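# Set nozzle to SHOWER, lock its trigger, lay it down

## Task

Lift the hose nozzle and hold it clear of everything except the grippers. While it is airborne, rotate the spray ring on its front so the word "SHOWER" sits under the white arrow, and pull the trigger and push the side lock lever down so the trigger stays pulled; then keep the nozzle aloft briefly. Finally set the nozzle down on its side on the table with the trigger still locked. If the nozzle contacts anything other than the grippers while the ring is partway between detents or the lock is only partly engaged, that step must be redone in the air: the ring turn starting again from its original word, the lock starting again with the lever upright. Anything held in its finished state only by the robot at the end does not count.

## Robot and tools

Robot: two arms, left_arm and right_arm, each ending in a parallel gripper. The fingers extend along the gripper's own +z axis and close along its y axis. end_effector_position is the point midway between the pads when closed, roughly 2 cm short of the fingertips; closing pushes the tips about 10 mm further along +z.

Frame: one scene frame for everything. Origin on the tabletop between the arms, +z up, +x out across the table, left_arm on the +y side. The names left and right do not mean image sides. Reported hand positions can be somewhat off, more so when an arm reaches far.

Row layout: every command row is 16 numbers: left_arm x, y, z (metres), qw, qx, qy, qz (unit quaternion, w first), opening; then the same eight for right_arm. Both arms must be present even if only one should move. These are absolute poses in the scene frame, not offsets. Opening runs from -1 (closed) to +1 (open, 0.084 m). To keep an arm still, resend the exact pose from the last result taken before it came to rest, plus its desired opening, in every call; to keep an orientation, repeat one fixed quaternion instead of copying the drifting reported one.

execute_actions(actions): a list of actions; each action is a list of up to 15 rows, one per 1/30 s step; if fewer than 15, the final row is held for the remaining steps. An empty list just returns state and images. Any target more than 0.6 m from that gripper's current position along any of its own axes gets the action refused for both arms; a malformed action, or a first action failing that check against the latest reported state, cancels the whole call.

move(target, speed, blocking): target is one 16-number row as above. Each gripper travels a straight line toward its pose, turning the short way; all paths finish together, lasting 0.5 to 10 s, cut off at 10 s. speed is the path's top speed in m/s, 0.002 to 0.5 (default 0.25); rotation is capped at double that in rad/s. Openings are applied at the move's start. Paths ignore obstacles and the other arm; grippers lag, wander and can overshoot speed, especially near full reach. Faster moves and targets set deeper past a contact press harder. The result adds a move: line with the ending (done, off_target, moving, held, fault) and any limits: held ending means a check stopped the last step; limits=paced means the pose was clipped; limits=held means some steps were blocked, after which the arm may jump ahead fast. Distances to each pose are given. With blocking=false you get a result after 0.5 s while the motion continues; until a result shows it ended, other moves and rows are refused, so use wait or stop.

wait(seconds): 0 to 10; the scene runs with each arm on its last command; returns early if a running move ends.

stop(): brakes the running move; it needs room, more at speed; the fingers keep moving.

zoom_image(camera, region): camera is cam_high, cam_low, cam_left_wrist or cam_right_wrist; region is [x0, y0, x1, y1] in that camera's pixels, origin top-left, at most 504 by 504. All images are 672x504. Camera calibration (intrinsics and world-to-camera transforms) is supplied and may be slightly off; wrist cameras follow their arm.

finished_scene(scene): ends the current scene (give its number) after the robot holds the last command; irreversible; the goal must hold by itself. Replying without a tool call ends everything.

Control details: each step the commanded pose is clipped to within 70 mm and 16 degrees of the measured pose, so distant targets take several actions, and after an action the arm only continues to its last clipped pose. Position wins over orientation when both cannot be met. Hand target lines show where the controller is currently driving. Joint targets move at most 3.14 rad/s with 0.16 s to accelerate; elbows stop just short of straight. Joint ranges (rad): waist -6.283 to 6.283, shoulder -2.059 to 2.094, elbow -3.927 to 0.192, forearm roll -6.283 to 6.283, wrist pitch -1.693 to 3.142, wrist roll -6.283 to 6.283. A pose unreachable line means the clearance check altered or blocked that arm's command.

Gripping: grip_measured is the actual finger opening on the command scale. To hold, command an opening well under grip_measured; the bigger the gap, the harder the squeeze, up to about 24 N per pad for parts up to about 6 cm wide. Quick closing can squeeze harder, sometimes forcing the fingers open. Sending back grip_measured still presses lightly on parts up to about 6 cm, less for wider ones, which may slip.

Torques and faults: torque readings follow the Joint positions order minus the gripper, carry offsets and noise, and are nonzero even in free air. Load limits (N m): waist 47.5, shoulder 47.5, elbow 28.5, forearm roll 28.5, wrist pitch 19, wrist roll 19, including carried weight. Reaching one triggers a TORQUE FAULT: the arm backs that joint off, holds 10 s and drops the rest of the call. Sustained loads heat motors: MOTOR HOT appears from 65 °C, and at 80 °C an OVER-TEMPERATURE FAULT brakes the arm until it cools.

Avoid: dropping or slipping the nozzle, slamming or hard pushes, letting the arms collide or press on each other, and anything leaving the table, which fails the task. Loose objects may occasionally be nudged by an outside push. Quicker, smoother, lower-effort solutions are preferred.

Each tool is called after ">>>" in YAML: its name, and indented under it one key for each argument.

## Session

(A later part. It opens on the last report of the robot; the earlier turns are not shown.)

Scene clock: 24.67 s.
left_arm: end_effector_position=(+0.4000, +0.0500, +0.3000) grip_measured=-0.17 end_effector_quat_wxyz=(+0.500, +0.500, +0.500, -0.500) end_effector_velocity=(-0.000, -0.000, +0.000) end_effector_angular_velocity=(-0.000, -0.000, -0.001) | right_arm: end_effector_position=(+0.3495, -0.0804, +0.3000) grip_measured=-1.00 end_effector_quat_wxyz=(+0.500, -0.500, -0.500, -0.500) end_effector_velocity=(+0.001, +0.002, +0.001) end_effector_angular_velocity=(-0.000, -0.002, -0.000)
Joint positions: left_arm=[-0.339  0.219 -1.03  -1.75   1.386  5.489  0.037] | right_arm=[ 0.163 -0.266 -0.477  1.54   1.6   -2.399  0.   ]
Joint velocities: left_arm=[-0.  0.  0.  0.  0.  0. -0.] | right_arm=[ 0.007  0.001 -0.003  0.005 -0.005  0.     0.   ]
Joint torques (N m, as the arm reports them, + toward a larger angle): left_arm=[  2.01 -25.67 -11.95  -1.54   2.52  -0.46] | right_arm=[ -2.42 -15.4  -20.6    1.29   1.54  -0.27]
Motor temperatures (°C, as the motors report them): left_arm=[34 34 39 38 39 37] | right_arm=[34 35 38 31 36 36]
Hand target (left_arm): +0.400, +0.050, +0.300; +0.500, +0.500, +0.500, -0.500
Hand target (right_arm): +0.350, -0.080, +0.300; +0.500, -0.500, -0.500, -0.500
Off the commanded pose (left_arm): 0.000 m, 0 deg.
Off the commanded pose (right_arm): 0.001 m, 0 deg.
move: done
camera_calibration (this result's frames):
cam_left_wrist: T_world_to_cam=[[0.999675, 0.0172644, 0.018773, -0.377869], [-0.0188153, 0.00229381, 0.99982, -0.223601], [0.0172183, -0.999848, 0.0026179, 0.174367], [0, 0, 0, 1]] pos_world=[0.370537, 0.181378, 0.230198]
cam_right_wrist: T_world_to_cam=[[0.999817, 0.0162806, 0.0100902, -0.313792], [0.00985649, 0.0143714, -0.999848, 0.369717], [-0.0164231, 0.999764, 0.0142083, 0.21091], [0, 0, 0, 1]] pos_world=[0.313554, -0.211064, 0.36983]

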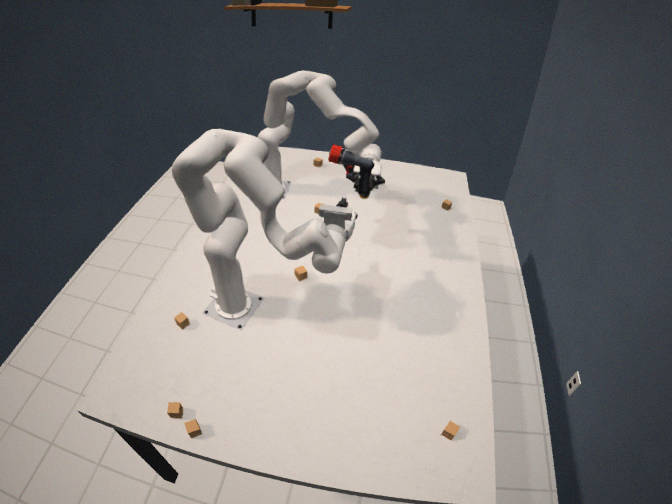

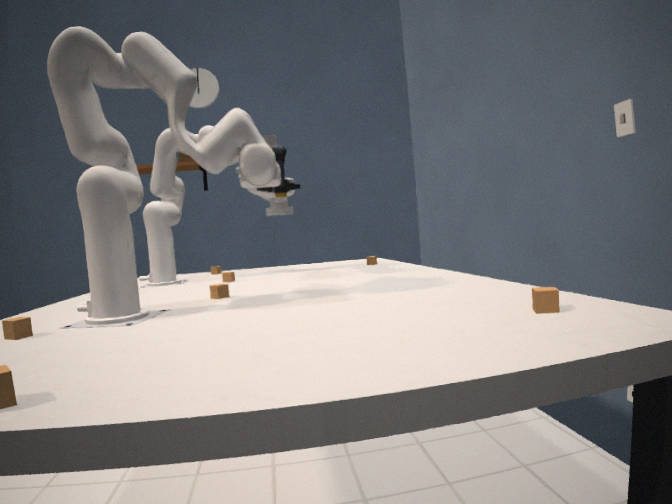

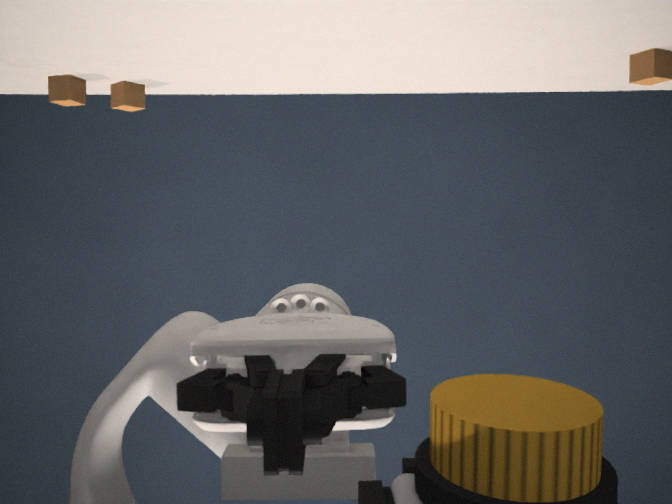

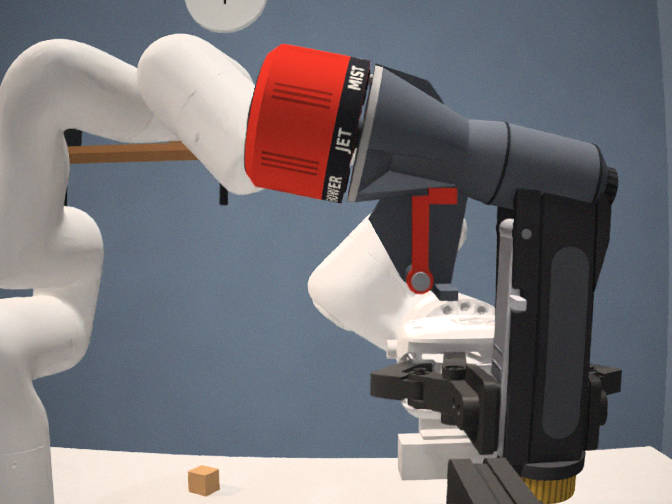

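>>> move:
  target: [0.40,0.05,0.30,0.5,0.5,0.5,-0.5,-1,0.315,-0.035,0.378,0.7071,-0.7071,0,0,-1]
  speed: 0.3

Scene clock: 29.73 s.
left_arm: end_effector_position=(+0.4000, +0.0500, +0.3000) grip_measured=-0.17 end_effector_quat_wxyz=(+0.500, +0.500, +0.500, -0.500) end_effector_velocity=(-0.000, -0.000, +0.000) end_effector_angular_velocity=(-0.000, -0.000, -0.000) | right_arm: end_effector_position=(+0.3148, -0.0352, +0.3778) grip_measured=-1.00 end_effector_quat_wxyz=(+0.707, -0.707, -0.000, -0.000) end_effector_velocity=(+0.000, +0.000, +0.001) end_effector_angular_velocity=(-0.003, +0.010, -0.002)
Joint positions: left_arm=[-0.339  0.219 -1.03  -1.75   1.386  5.489  0.037] | right_arm=[ 0.36  -0.579 -0.433  1.653  1.441 -0.566  0.   ]
Joint velocities: left_arm=[-0.  0. -0. -0. -0. -0. -0.] | right_arm=[ 0.003 -0.004 -0.001 -0.001 -0.006  0.015  0.   ]
Joint torques (N m, as the arm reports them, + toward a larger angle): left_arm=[  1.61 -25.58 -11.96  -1.42   2.5   -0.51] | right_arm=[ -2.57  -9.65 -23.94   1.26   1.03  -0.4 ]
Motor temperatures (°C, as the motors report them): left_arm=[34 35 39 38 39 37] | right_arm=[34 35 39 31 36 36]
Hand target (left_arm): +0.400, +0.050, +0.300; +0.500, +0.500, +0.500, -0.500
Hand target (right_arm): +0.315, -0.035, +0.378; +0.707, -0.707, +0.000, -0.000
Off the commanded pose (left_arm): 0.000 m, 0 deg.
Off the commanded pose (right_arm): 0.000 m, 0 deg.
move: done
camera_calibration (this result's frames):
cam_left_wrist: T_world_to_cam=[[0.999675, 0.0172448, 0.0187708, -0.377868], [-0.0188128, 0.00228093, 0.99982, -0.2236], [0.0171989, -0.999849, 0.00260461, 0.174386], [0, 0, 0, 1]] pos_world=[0.370539, 0.181386, 0.230199]
cam_right_wrist: T_world_to_cam=[[0.0109238, 0.0170752, -0.999795, 0.412339], [-0.999848, 0.0137833, -0.010689, 0.39135], [0.0135979, 0.999759, 0.0172232, 0.153518], [0, 0, 0, 1]] pos_world=[0.384699, -0.165915, 0.413793]

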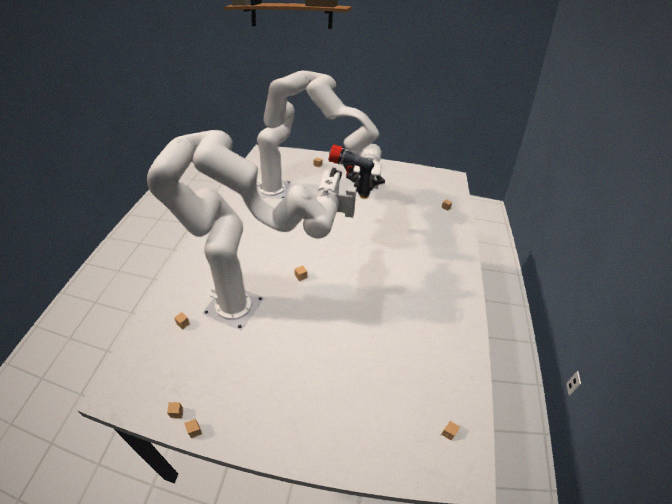

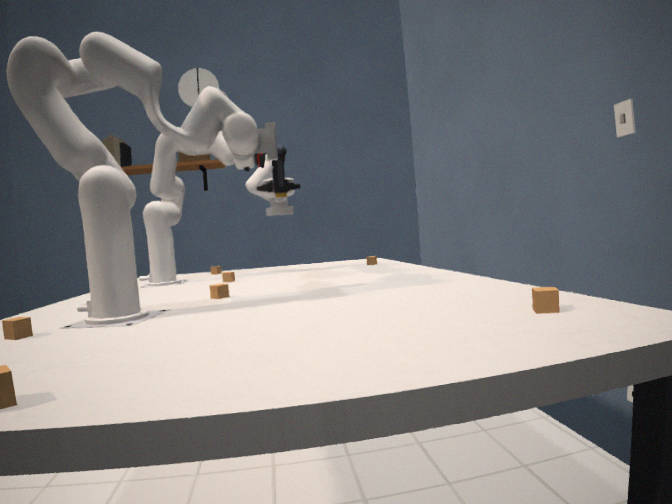

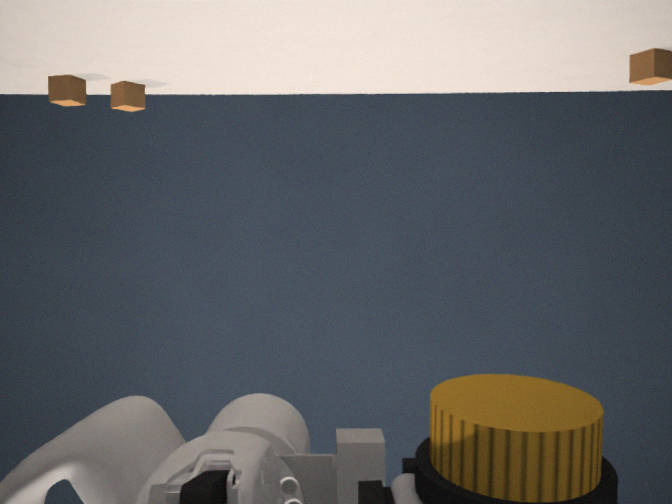

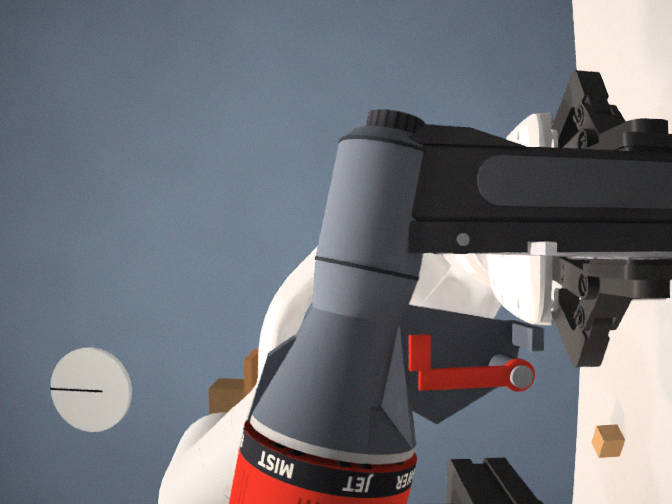

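>>> move:
  target: [0.40,0.05,0.30,0.5,0.5,0.5,-0.5,-1,0.322,-0.008,0.376,0.7071,-0.7071,0,0,-1]
  speed: 0.03

>>> move:
  target: [0.40,0.05,0.30,0.5,0.5,0.5,-0.5,-1,0.338,-0.008,0.376,0.7071,-0.7071,0,0,-1]
  speed: 0.02

Scene clock: 31.93 s.
left_arm: end_effector_position=(+0.4000, +0.0500, +0.3000) grip_measured=-0.17 end_effector_quat_wxyz=(+0.500, +0.500, +0.500, -0.500) end_effector_velocity=(+0.000, +0.000, -0.000) end_effector_angular_velocity=(-0.000, +0.000, +0.000) | right_arm: end_effector_position=(+0.3219, -0.0082, +0.3761) grip_measured=-1.00 end_effector_quat_wxyz=(+0.707, -0.707, +0.000, +0.000) end_effector_velocity=(+0.001, +0.002, -0.000) end_effector_angular_velocity=(-0.000, +0.000, -0.001)
Joint positions: left_arm=[-0.339  0.219 -1.03  -1.75   1.386  5.489  0.037] | right_arm=[ 0.469 -0.521 -0.473  1.716  1.352 -0.593  0.   ]
Joint velocities: left_arm=[ 0.001 -0.     0.     0.     0.     0.    -0.   ] | right_arm=[ 0.007  0.004 -0.003  0.004 -0.006 -0.002  0.   ]
Joint torques (N m, as the arm reports them, + toward a larger angle): left_arm=[  1.73 -25.7  -11.87  -1.47   2.52  -0.45] | right_arm=[ -2.55 -11.23 -24.27   0.83   1.05  -0.32]
Motor temperatures (°C, as the motors report them): left_arm=[34 35 39 38 39 37] | right_arm=[34 35 39 31 36 36]
Hand target (left_arm): +0.400, +0.050, +0.300; +0.500, +0.500, +0.500, -0.500
Hand target (right_arm): +0.322, -0.008, +0.376; +0.707, -0.707, +0.000, +0.000
Off the commanded pose (left_arm): 0.000 m, 0 deg.
Off the commanded pose (right_arm): 0.000 m, 0 deg.
move: done
camera_calibration (this result's frames):
cam_left_wrist: T_world_to_cam=[[0.999675, 0.0172449, 0.0187706, -0.377868], [-0.0188127, 0.00228084, 0.99982, -0.2236], [0.017199, -0.999849, 0.00260453, 0.174386], [0, 0, 0, 1]] pos_world=[0.370539, 0.181386, 0.230199]
cam_right_wrist: T_world_to_cam=[[0.0100365, 0.0166004, -0.999812, 0.410327], [-0.999857, 0.0138074, -0.00980769, 0.397663], [0.013642, 0.999767, 0.0167366, 0.126615], [0, 0, 0, 1]] pos_world=[0.39176, -0.138887, 0.412031]

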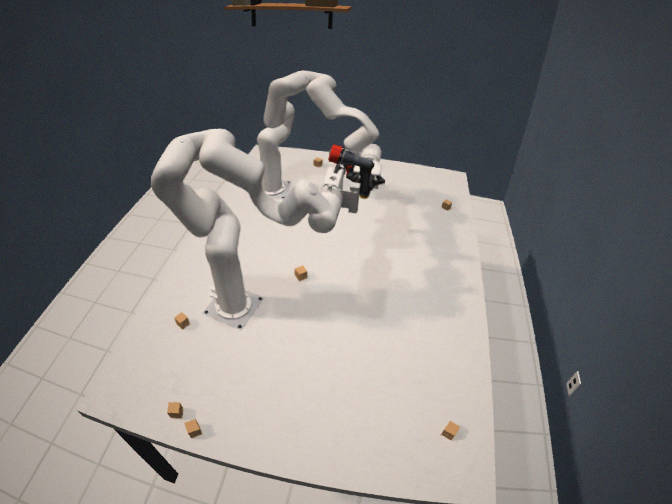

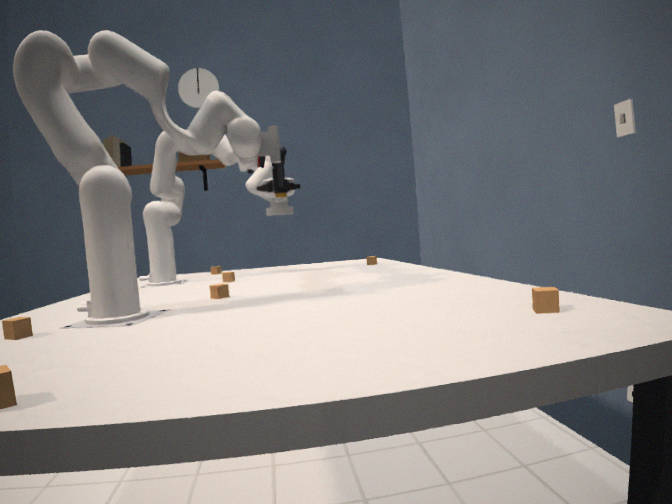

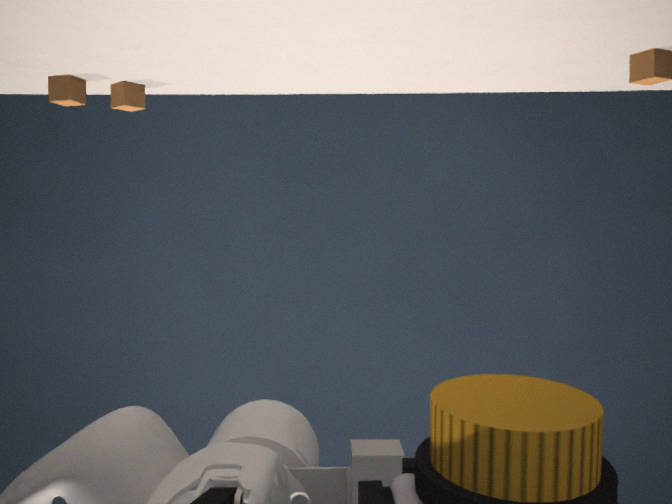

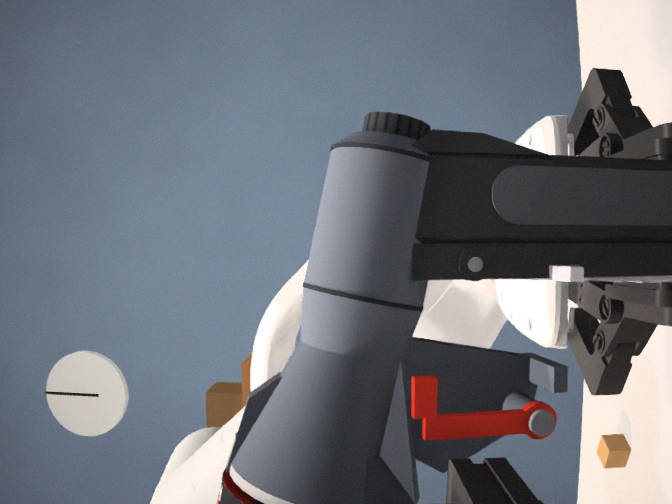

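Scene clock: 33.03 s.
left_arm: end_effector_position=(+0.4000, +0.0500, +0.3000) grip_measured=-0.17 end_effector_quat_wxyz=(+0.500, +0.500, +0.500, -0.500) end_effector_velocity=(+0.000, +0.001, -0.000) end_effector_angular_velocity=(+0.000, +0.000, +0.001) | right_arm: end_effector_position=(+0.3378, -0.0080, +0.3760) grip_measured=-1.00 end_effector_quat_wxyz=(+0.707, -0.707, +0.000, -0.000) end_effector_velocity=(+0.002, +0.000, +0.001) end_effector_angular_velocity=(+0.001, -0.002, +0.001)
Joint positions: left_arm=[-0.339  0.219 -1.03  -1.75   1.386  5.489  0.037] | right_arm=[ 0.453 -0.456 -0.523  1.71   1.367 -0.606  0.   ]
Joint velocities: left_arm=[ 0.001 -0.     0.     0.    -0.    -0.     0.   ] | right_arm=[-0.002  0.009 -0.009 -0.001  0.003 -0.002  0.   ]
Joint torques (N m, as the arm reports them, + toward a larger angle): left_arm=[  1.89 -25.38 -11.98  -1.54   2.55  -0.47] | right_arm=[ -2.42 -13.78 -24.2    1.26   1.    -0.28]
Motor temperatures (°C, as the motors report them): left_arm=[34 35 39 38 39 37] | right_arm=[34 35 39 31 36 36]
Hand target (left_arm): +0.400, +0.050, +0.300; +0.500, +0.500, +0.500, -0.500
Hand target (right_arm): +0.338, -0.008, +0.376; +0.707, -0.707, +0.000, -0.000
Off the commanded pose (left_arm): 0.000 m, 0 deg.
Off the commanded pose (right_arm): 0.000 m, 0 deg.
move: done
camera_calibration (this result's frames):
cam_left_wrist: T_world_to_cam=[[0.999675, 0.017245, 0.0187707, -0.377868], [-0.0188128, 0.00228094, 0.99982, -0.2236], [0.0171991, -0.999849, 0.00260463, 0.174386], [0, 0, 0, 1]] pos_world=[0.370539, 0.181386, 0.230198]
cam_right_wrist: T_world_to_cam=[[0.0100353, 0.016431, -0.999815, 0.410108], [-0.999856, 0.0138558, -0.00980806, 0.413554], [0.013692, 0.999769, 0.0165677, 0.126179], [0, 0, 0, 1]] pos_world=[0.407651, -0.138619, 0.411998]

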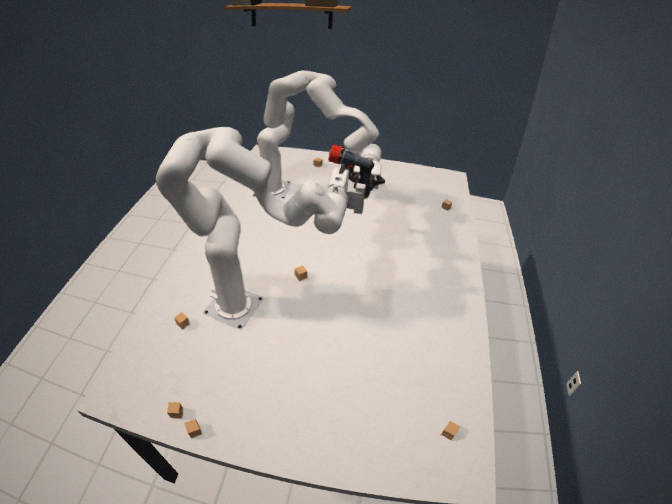

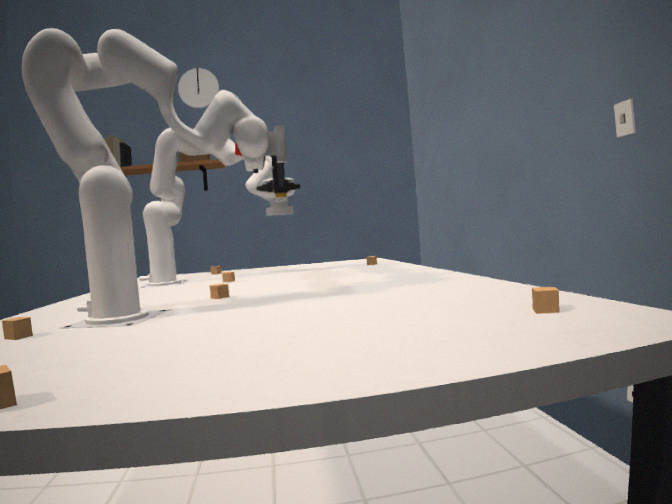

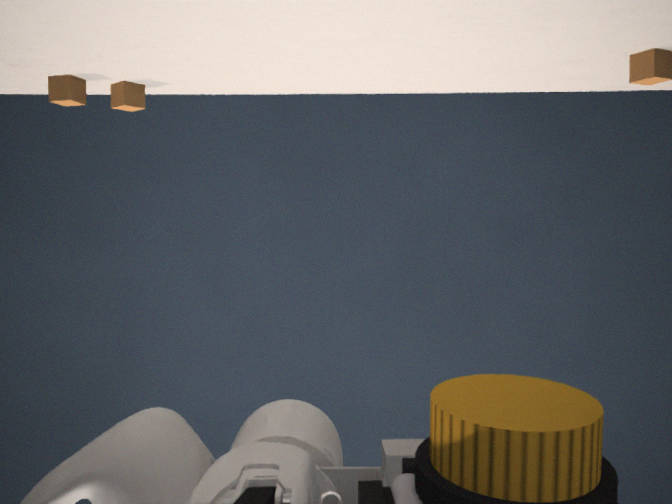

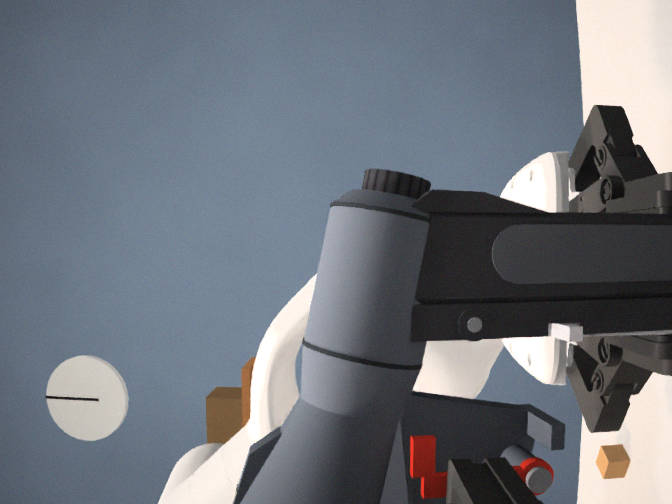

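Passed in front. Go deeper.

>>> move:
  target: [0.40,0.05,0.30,0.5,0.5,0.5,-0.5,-1,0.320,-0.008,0.376,0.7071,-0.7071,0,0,-1]
  speed: 0.04

>>> move:
  target: [0.40,0.05,0.30,0.5,0.5,0.5,-0.5,-1,0.320,0.001,0.375,0.7071,-0.7071,0,0,-1]
  speed: 0.02

>>> move:
  target: [0.40,0.05,0.30,0.5,0.5,0.5,-0.5,-1,0.336,0.001,0.375,0.7071,-0.7071,0,0,-1]
  speed: 0.02

Scene clock: 35.00 s.
left_arm: end_effector_position=(+0.4000, +0.0500, +0.3000) grip_measured=-0.17 end_effector_quat_wxyz=(+0.500, +0.500, +0.500, -0.500) end_effector_velocity=(+0.001, +0.001, +0.000) end_effector_angular_velocity=(-0.000, -0.000, +0.001) | right_arm: end_effector_position=(+0.3203, -0.0081, +0.3759) grip_measured=-1.00 end_effector_quat_wxyz=(+0.707, -0.707, -0.000, +0.000) end_effector_velocity=(-0.002, -0.000, +0.000) end_effector_angular_velocity=(-0.000, -0.000, -0.001)
Joint positions: left_arm=[-0.339  0.219 -1.03  -1.75   1.386  5.489  0.037] | right_arm=[ 0.471 -0.527 -0.468  1.717  1.35  -0.592  0.   ]
Joint velocities: left_arm=[ 0.002  0.    -0.     0.     0.    -0.     0.   ] | right_arm=[ 0.002 -0.01   0.006  0.001 -0.004  0.003  0.   ]
Joint torques (N m, as the arm reports them, + toward a larger angle): left_arm=[  1.67 -25.71 -11.96  -1.62   2.47  -0.45] | right_arm=[ -2.52 -11.78 -24.16   0.99   0.92  -0.32]
Motor temperatures (°C, as the motors report them): left_arm=[34 35 39 38 39 37] | right_arm=[34 35 40 31 36 36]
Hand target (left_arm): +0.400, +0.050, +0.300; +0.500, +0.500, +0.500, -0.500
Hand target (right_arm): +0.320, -0.008, +0.376; +0.707, -0.707, -0.000, +0.000
Off the commanded pose (left_arm): 0.000 m, 0 deg.
Off the commanded pose (right_arm): 0.000 m, 0 deg.
move: done
camera_calibration (this result's frames):
cam_left_wrist: T_world_to_cam=[[0.999675, 0.0172449, 0.0187706, -0.377868], [-0.0188127, 0.00228089, 0.99982, -0.2236], [0.0171989, -0.999849, 0.00260457, 0.174386], [0, 0, 0, 1]] pos_world=[0.370539, 0.181386, 0.230199]
cam_right_wrist: T_world_to_cam=[[0.0100495, 0.0165189, -0.999813, 0.410202], [-0.999857, 0.0137514, -0.00982274, 0.396061], [0.0135865, 0.999769, 0.0166548, 0.126514], [0, 0, 0, 1]] pos_world=[0.390163, -0.138707, 0.411908]

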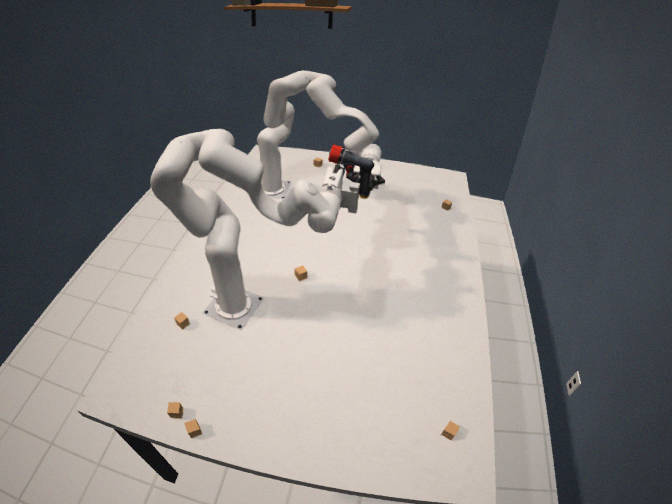

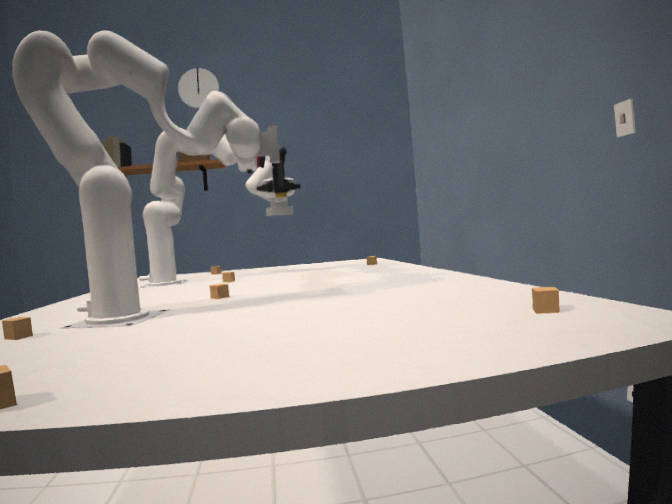

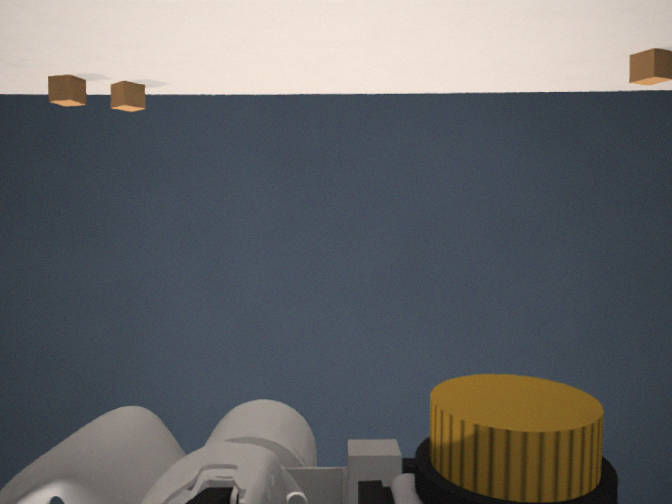

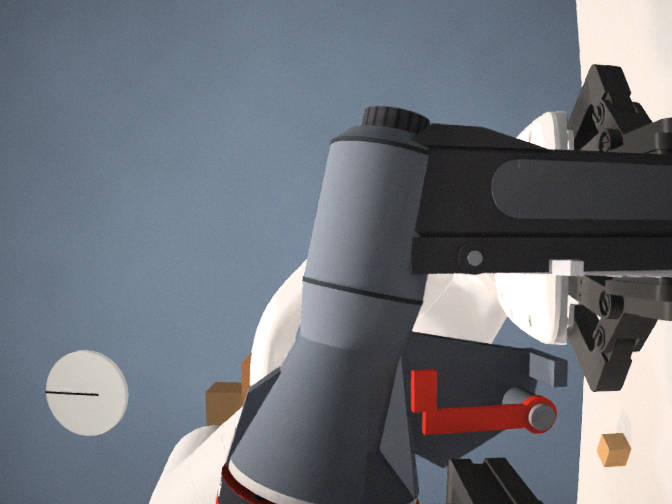

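Scene clock: 35.77 s.
left_arm: end_effector_position=(+0.4000, +0.0500, +0.3000) grip_measured=-0.17 end_effector_quat_wxyz=(+0.500, +0.500, +0.500, -0.500) end_effector_velocity=(-0.000, -0.000, -0.000) end_effector_angular_velocity=(+0.000, +0.000, -0.000) | right_arm: end_effector_position=(+0.3200, +0.0008, +0.3750) grip_measured=-1.00 end_effector_quat_wxyz=(+0.707, -0.707, -0.000, +0.000) end_effector_velocity=(+0.000, +0.002, +0.000) end_effector_angular_velocity=(+0.000, -0.002, -0.001)
Joint positions: left_arm=[-0.339  0.219 -1.03  -1.75   1.386  5.489  0.037] | right_arm=[ 0.507 -0.516 -0.475  1.739  1.32  -0.601  0.   ]
Joint velocities: left_arm=[-0.  0.  0.  0. -0. -0. -0.] | right_arm=[ 0.009  0.003 -0.003  0.006 -0.008 -0.003  0.   ]
Joint torques (N m, as the arm reports them, + toward a larger angle): left_arm=[  1.72 -25.76 -12.01  -1.46   2.5   -0.42] | right_arm=[ -3.   -11.92 -24.53   1.12   1.12  -0.39]
Motor temperatures (°C, as the motors report them): left_arm=[34 35 40 38 39 37] | right_arm=[34 35 40 31 36 36]
Hand target (left_arm): +0.400, +0.050, +0.300; +0.500, +0.500, +0.500, -0.500
Hand target (right_arm): +0.320, +0.001, +0.375; +0.707, -0.707, +0.000, +0.000
Off the commanded pose (left_arm): 0.000 m, 0 deg.
Off the commanded pose (right_arm): 0.000 m, 0 deg.
move: done
camera_calibration (this result's frames):
cam_left_wrist: T_world_to_cam=[[0.999675, 0.0172448, 0.0187706, -0.377868], [-0.0188127, 0.00228093, 0.99982, -0.2236], [0.0171989, -0.999849, 0.00260461, 0.174386], [0, 0, 0, 1]] pos_world=[0.370539, 0.181386, 0.230199]
cam_right_wrist: T_world_to_cam=[[0.0100161, 0.0165095, -0.999814, 0.409157], [-0.999858, 0.013742, -0.00978962, 0.395627], [0.0135778, 0.999769, 0.0166447, 0.11773], [0, 0, 0, 1]] pos_world=[0.389874, -0.129894, 0.410994]

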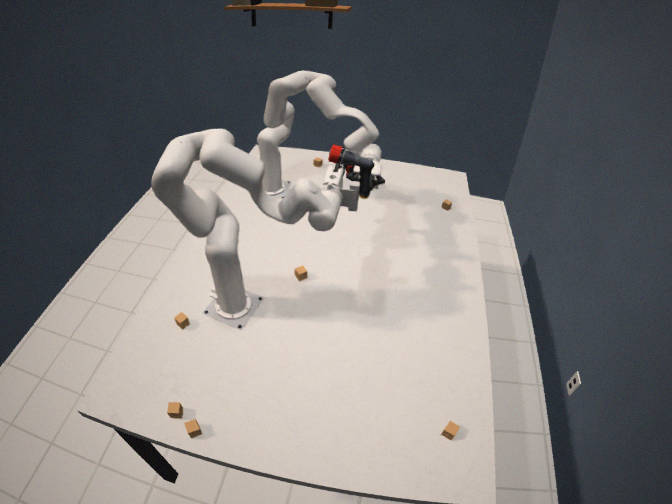

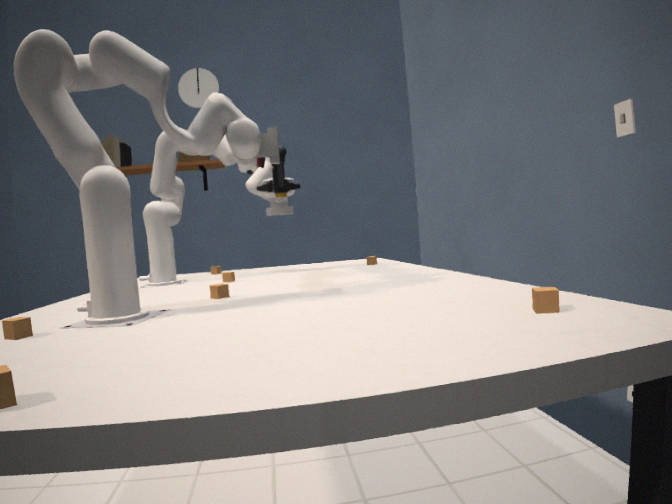

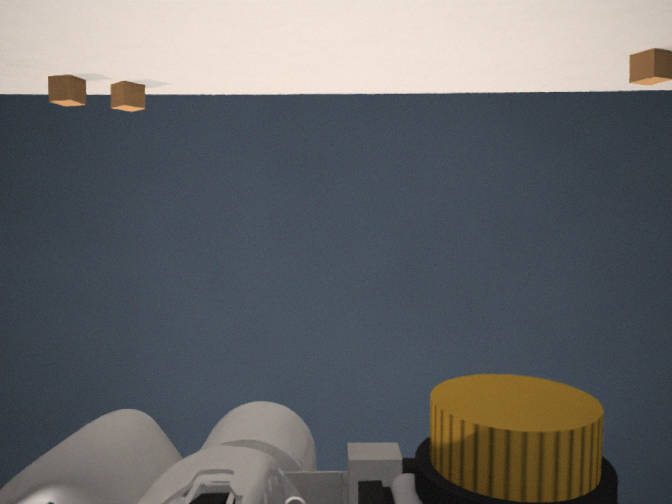

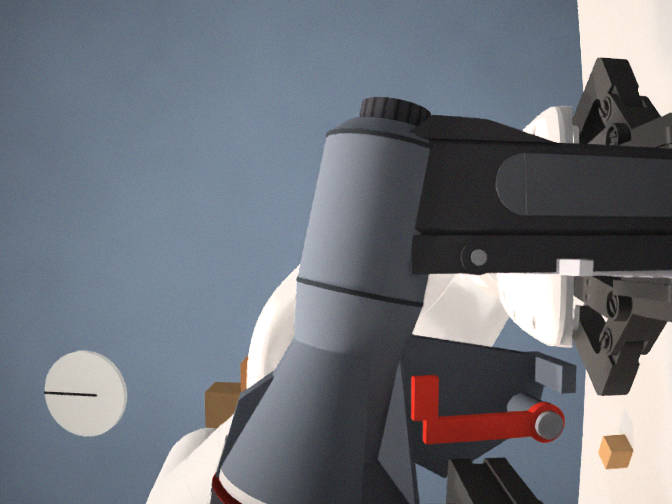

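Scene clock: 36.90 s.
left_arm: end_effector_position=(+0.3999, +0.0500, +0.2999) grip_measured=-0.17 end_effector_quat_wxyz=(+0.500, +0.500, +0.500, -0.500) end_effector_velocity=(+0.000, +0.000, +0.000) end_effector_angular_velocity=(-0.000, -0.001, +0.001) | right_arm: end_effector_position=(+0.3359, +0.0010, +0.3751) grip_measured=-1.00 end_effector_quat_wxyz=(+0.707, -0.707, +0.000, -0.000) end_effector_velocity=(+0.001, +0.000, +0.000) end_effector_angular_velocity=(+0.000, -0.001, +0.001)
Joint positions: left_arm=[-0.339  0.219 -1.03  -1.75   1.386  5.489  0.037] | right_arm=[ 0.489 -0.452 -0.525  1.732  1.337 -0.613  0.   ]
Joint velocities: left_arm=[ 0.    -0.    -0.001 -0.001 -0.    -0.    -0.   ] | right_arm=[-0.001  0.006 -0.005 -0.001  0.002 -0.001  0.   ]
Joint torques (N m, as the arm reports them, + toward a larger angle): left_arm=[  1.42 -26.41 -11.98  -1.36   3.02  -0.51] | right_arm=[ -3.19 -12.17 -23.44   1.14   0.38  -0.42]
Motor temperatures (°C, as the motors report them): left_arm=[34 35 40 38 39 37] | right_arm=[34 35 40 31 36 36]
Hand target (left_arm): +0.400, +0.050, +0.300; +0.500, +0.500, +0.500, -0.500
Hand target (right_arm): +0.336, +0.001, +0.375; +0.707, -0.707, -0.000, -0.000
Off the commanded pose (left_arm): 0.000 m, 0 deg.
Off the commanded pose (right_arm): 0.000 m, 0 deg.
move: done
camera_calibration (this result's frames):
cam_left_wrist: T_world_to_cam=[[0.99968, 0.017055, 0.0186848, -0.377751], [-0.0187252, 0.00221621, 0.999822, -0.223558], [0.0170105, -0.999852, 0.00253486, 0.174447], [0, 0, 0, 1]] pos_world=[0.370476, 0.181359, 0.230134]
cam_right_wrist: T_world_to_cam=[[0.0102005, 0.0164998, -0.999812, 0.409003], [-0.999853, 0.013983, -0.00997019, 0.411601], [0.0138159, 0.999766, 0.01664, 0.117164], [0, 0, 0, 1]] pos_world=[0.40575, -0.12964, 0.411081]

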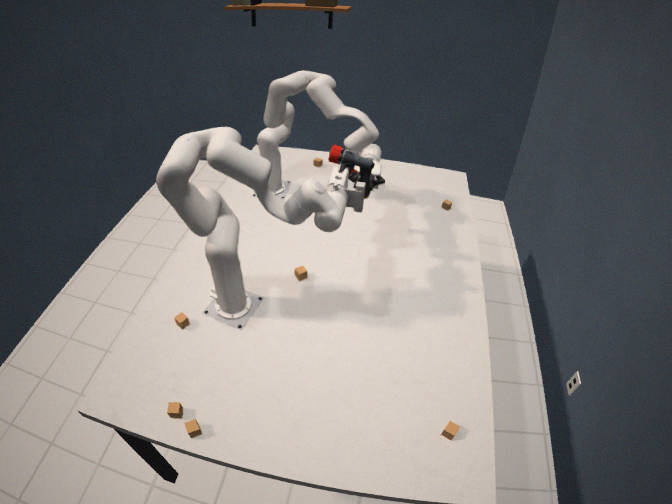

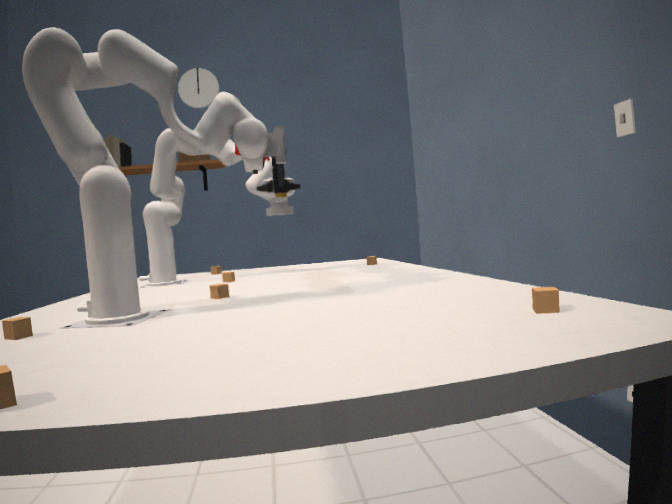

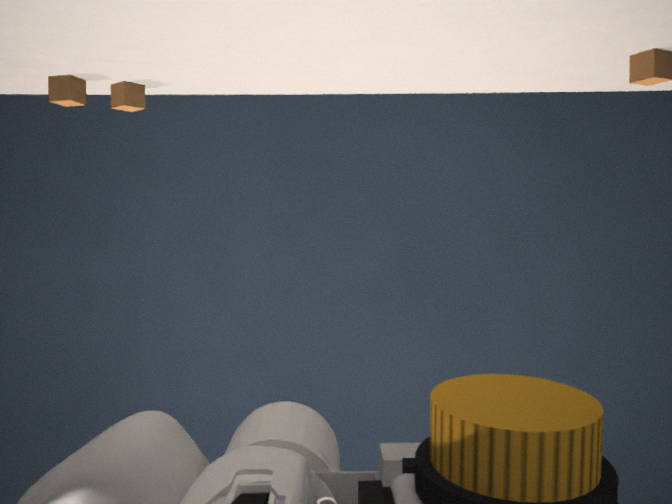

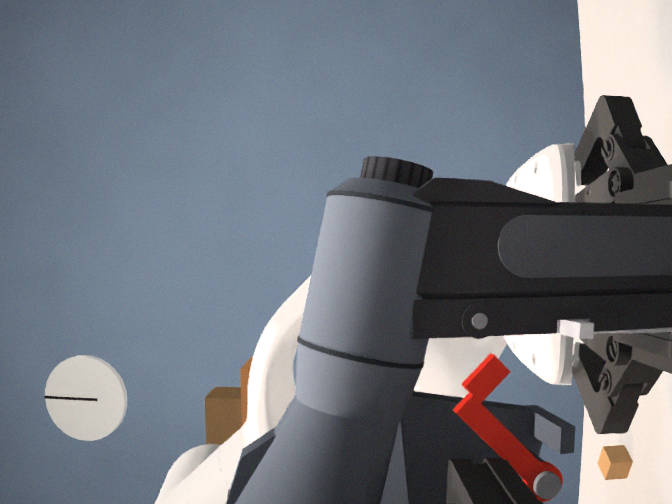

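>>> move:
  target: [0.40,0.05,0.30,0.5,0.5,0.5,-0.5,-1,0.356,0.003,0.376,0.701,-0.701,0.0923,0.0923,-1]
  speed: 0.05

Scene clock: 40.63 s.
left_arm: end_effector_position=(+0.4000, +0.0500, +0.3000) grip_measured=-0.17 end_effector_quat_wxyz=(+0.500, +0.500, +0.500, -0.500) end_effector_velocity=(-0.000, -0.000, +0.000) end_effector_angular_velocity=(-0.001, +0.000, -0.001) | right_arm: end_effector_position=(+0.3559, +0.0031, +0.3760) grip_measured=-1.00 end_effector_quat_wxyz=(+0.701, -0.701, +0.092, +0.092) end_effector_velocity=(+0.001, +0.000, +0.001) end_effector_angular_velocity=(+0.001, +0.009, +0.000)
Joint positions: left_arm=[-0.339  0.219 -1.03  -1.75   1.386  5.489  0.037] | right_arm=[ 0.475 -0.376 -0.59   1.726  1.351 -0.361  0.   ]
Joint velocities: left_arm=[-0.001  0.     0.    -0.     0.001 -0.     0.   ] | right_arm=[-0.     0.002 -0.004 -0.001  0.001  0.012  0.   ]
Joint torques (N m, as the arm reports them, + toward a larger angle): left_arm=[  1.54 -26.18 -12.14  -1.65   2.83  -0.42] | right_arm=[ -2.8  -15.2  -23.41   0.74   0.76  -0.55]
Motor temperatures (°C, as the motors report them): left_arm=[34 35 40 38 39 37] | right_arm=[34 35 40 31 36 36]
Hand target (left_arm): +0.400, +0.050, +0.300; +0.500, +0.500, +0.500, -0.500
Hand target (right_arm): +0.356, +0.003, +0.376; +0.701, -0.701, +0.092, +0.092
Off the commanded pose (left_arm): 0.000 m, 0 deg.
Off the commanded pose (right_arm): 0.000 m, 0 deg.
move: done
camera_calibration (this result's frames):
cam_left_wrist: T_world_to_cam=[[0.999675, 0.0172267, 0.0187861, -0.377867], [-0.0188285, 0.00229855, 0.99982, -0.223606], [0.0171804, -0.999849, 0.00262215, 0.174383], [0, 0, 0, 1]] pos_world=[0.370538, 0.18138, 0.230207]
cam_right_wrist: T_world_to_cam=[[-0.24803, 0.0164782, -0.968612, 0.489861], [-0.968594, 0.0138514, 0.248261, 0.323381], [0.0175075, 0.999768, 0.0125251, 0.115081], [0, 0, 0, 1]] pos_world=[0.43271, -0.127606, 0.392761]

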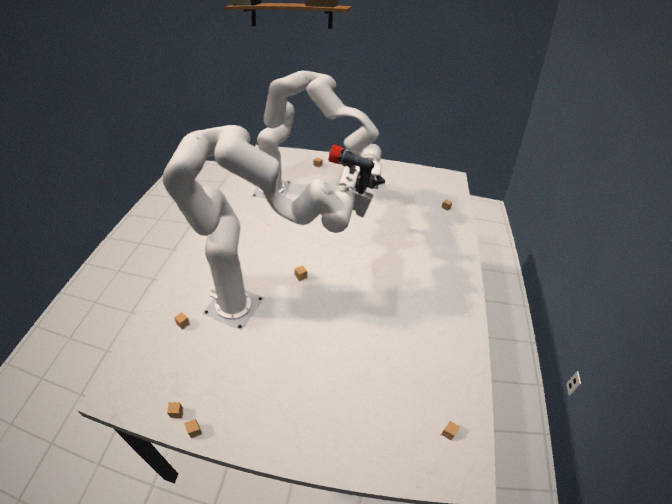

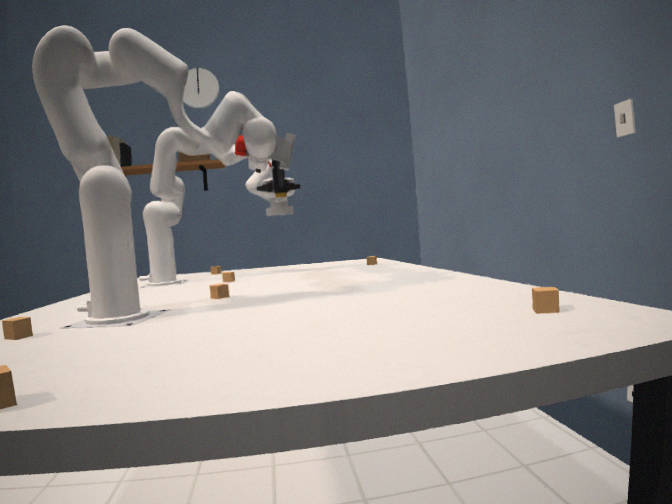

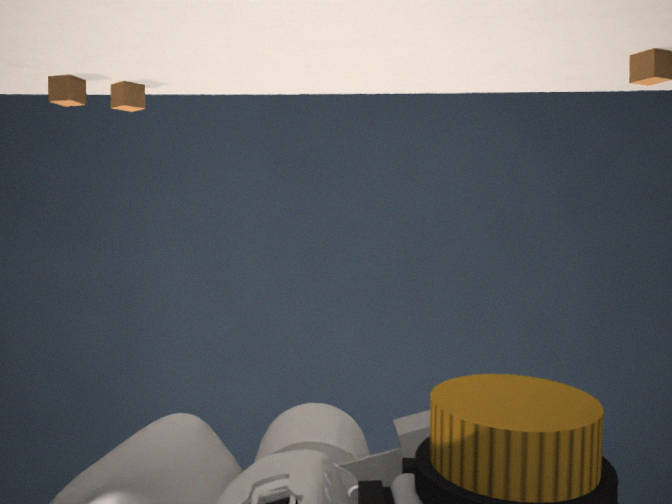

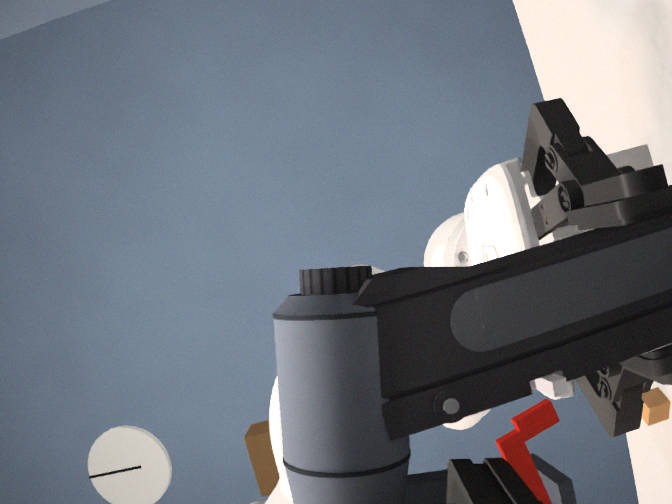

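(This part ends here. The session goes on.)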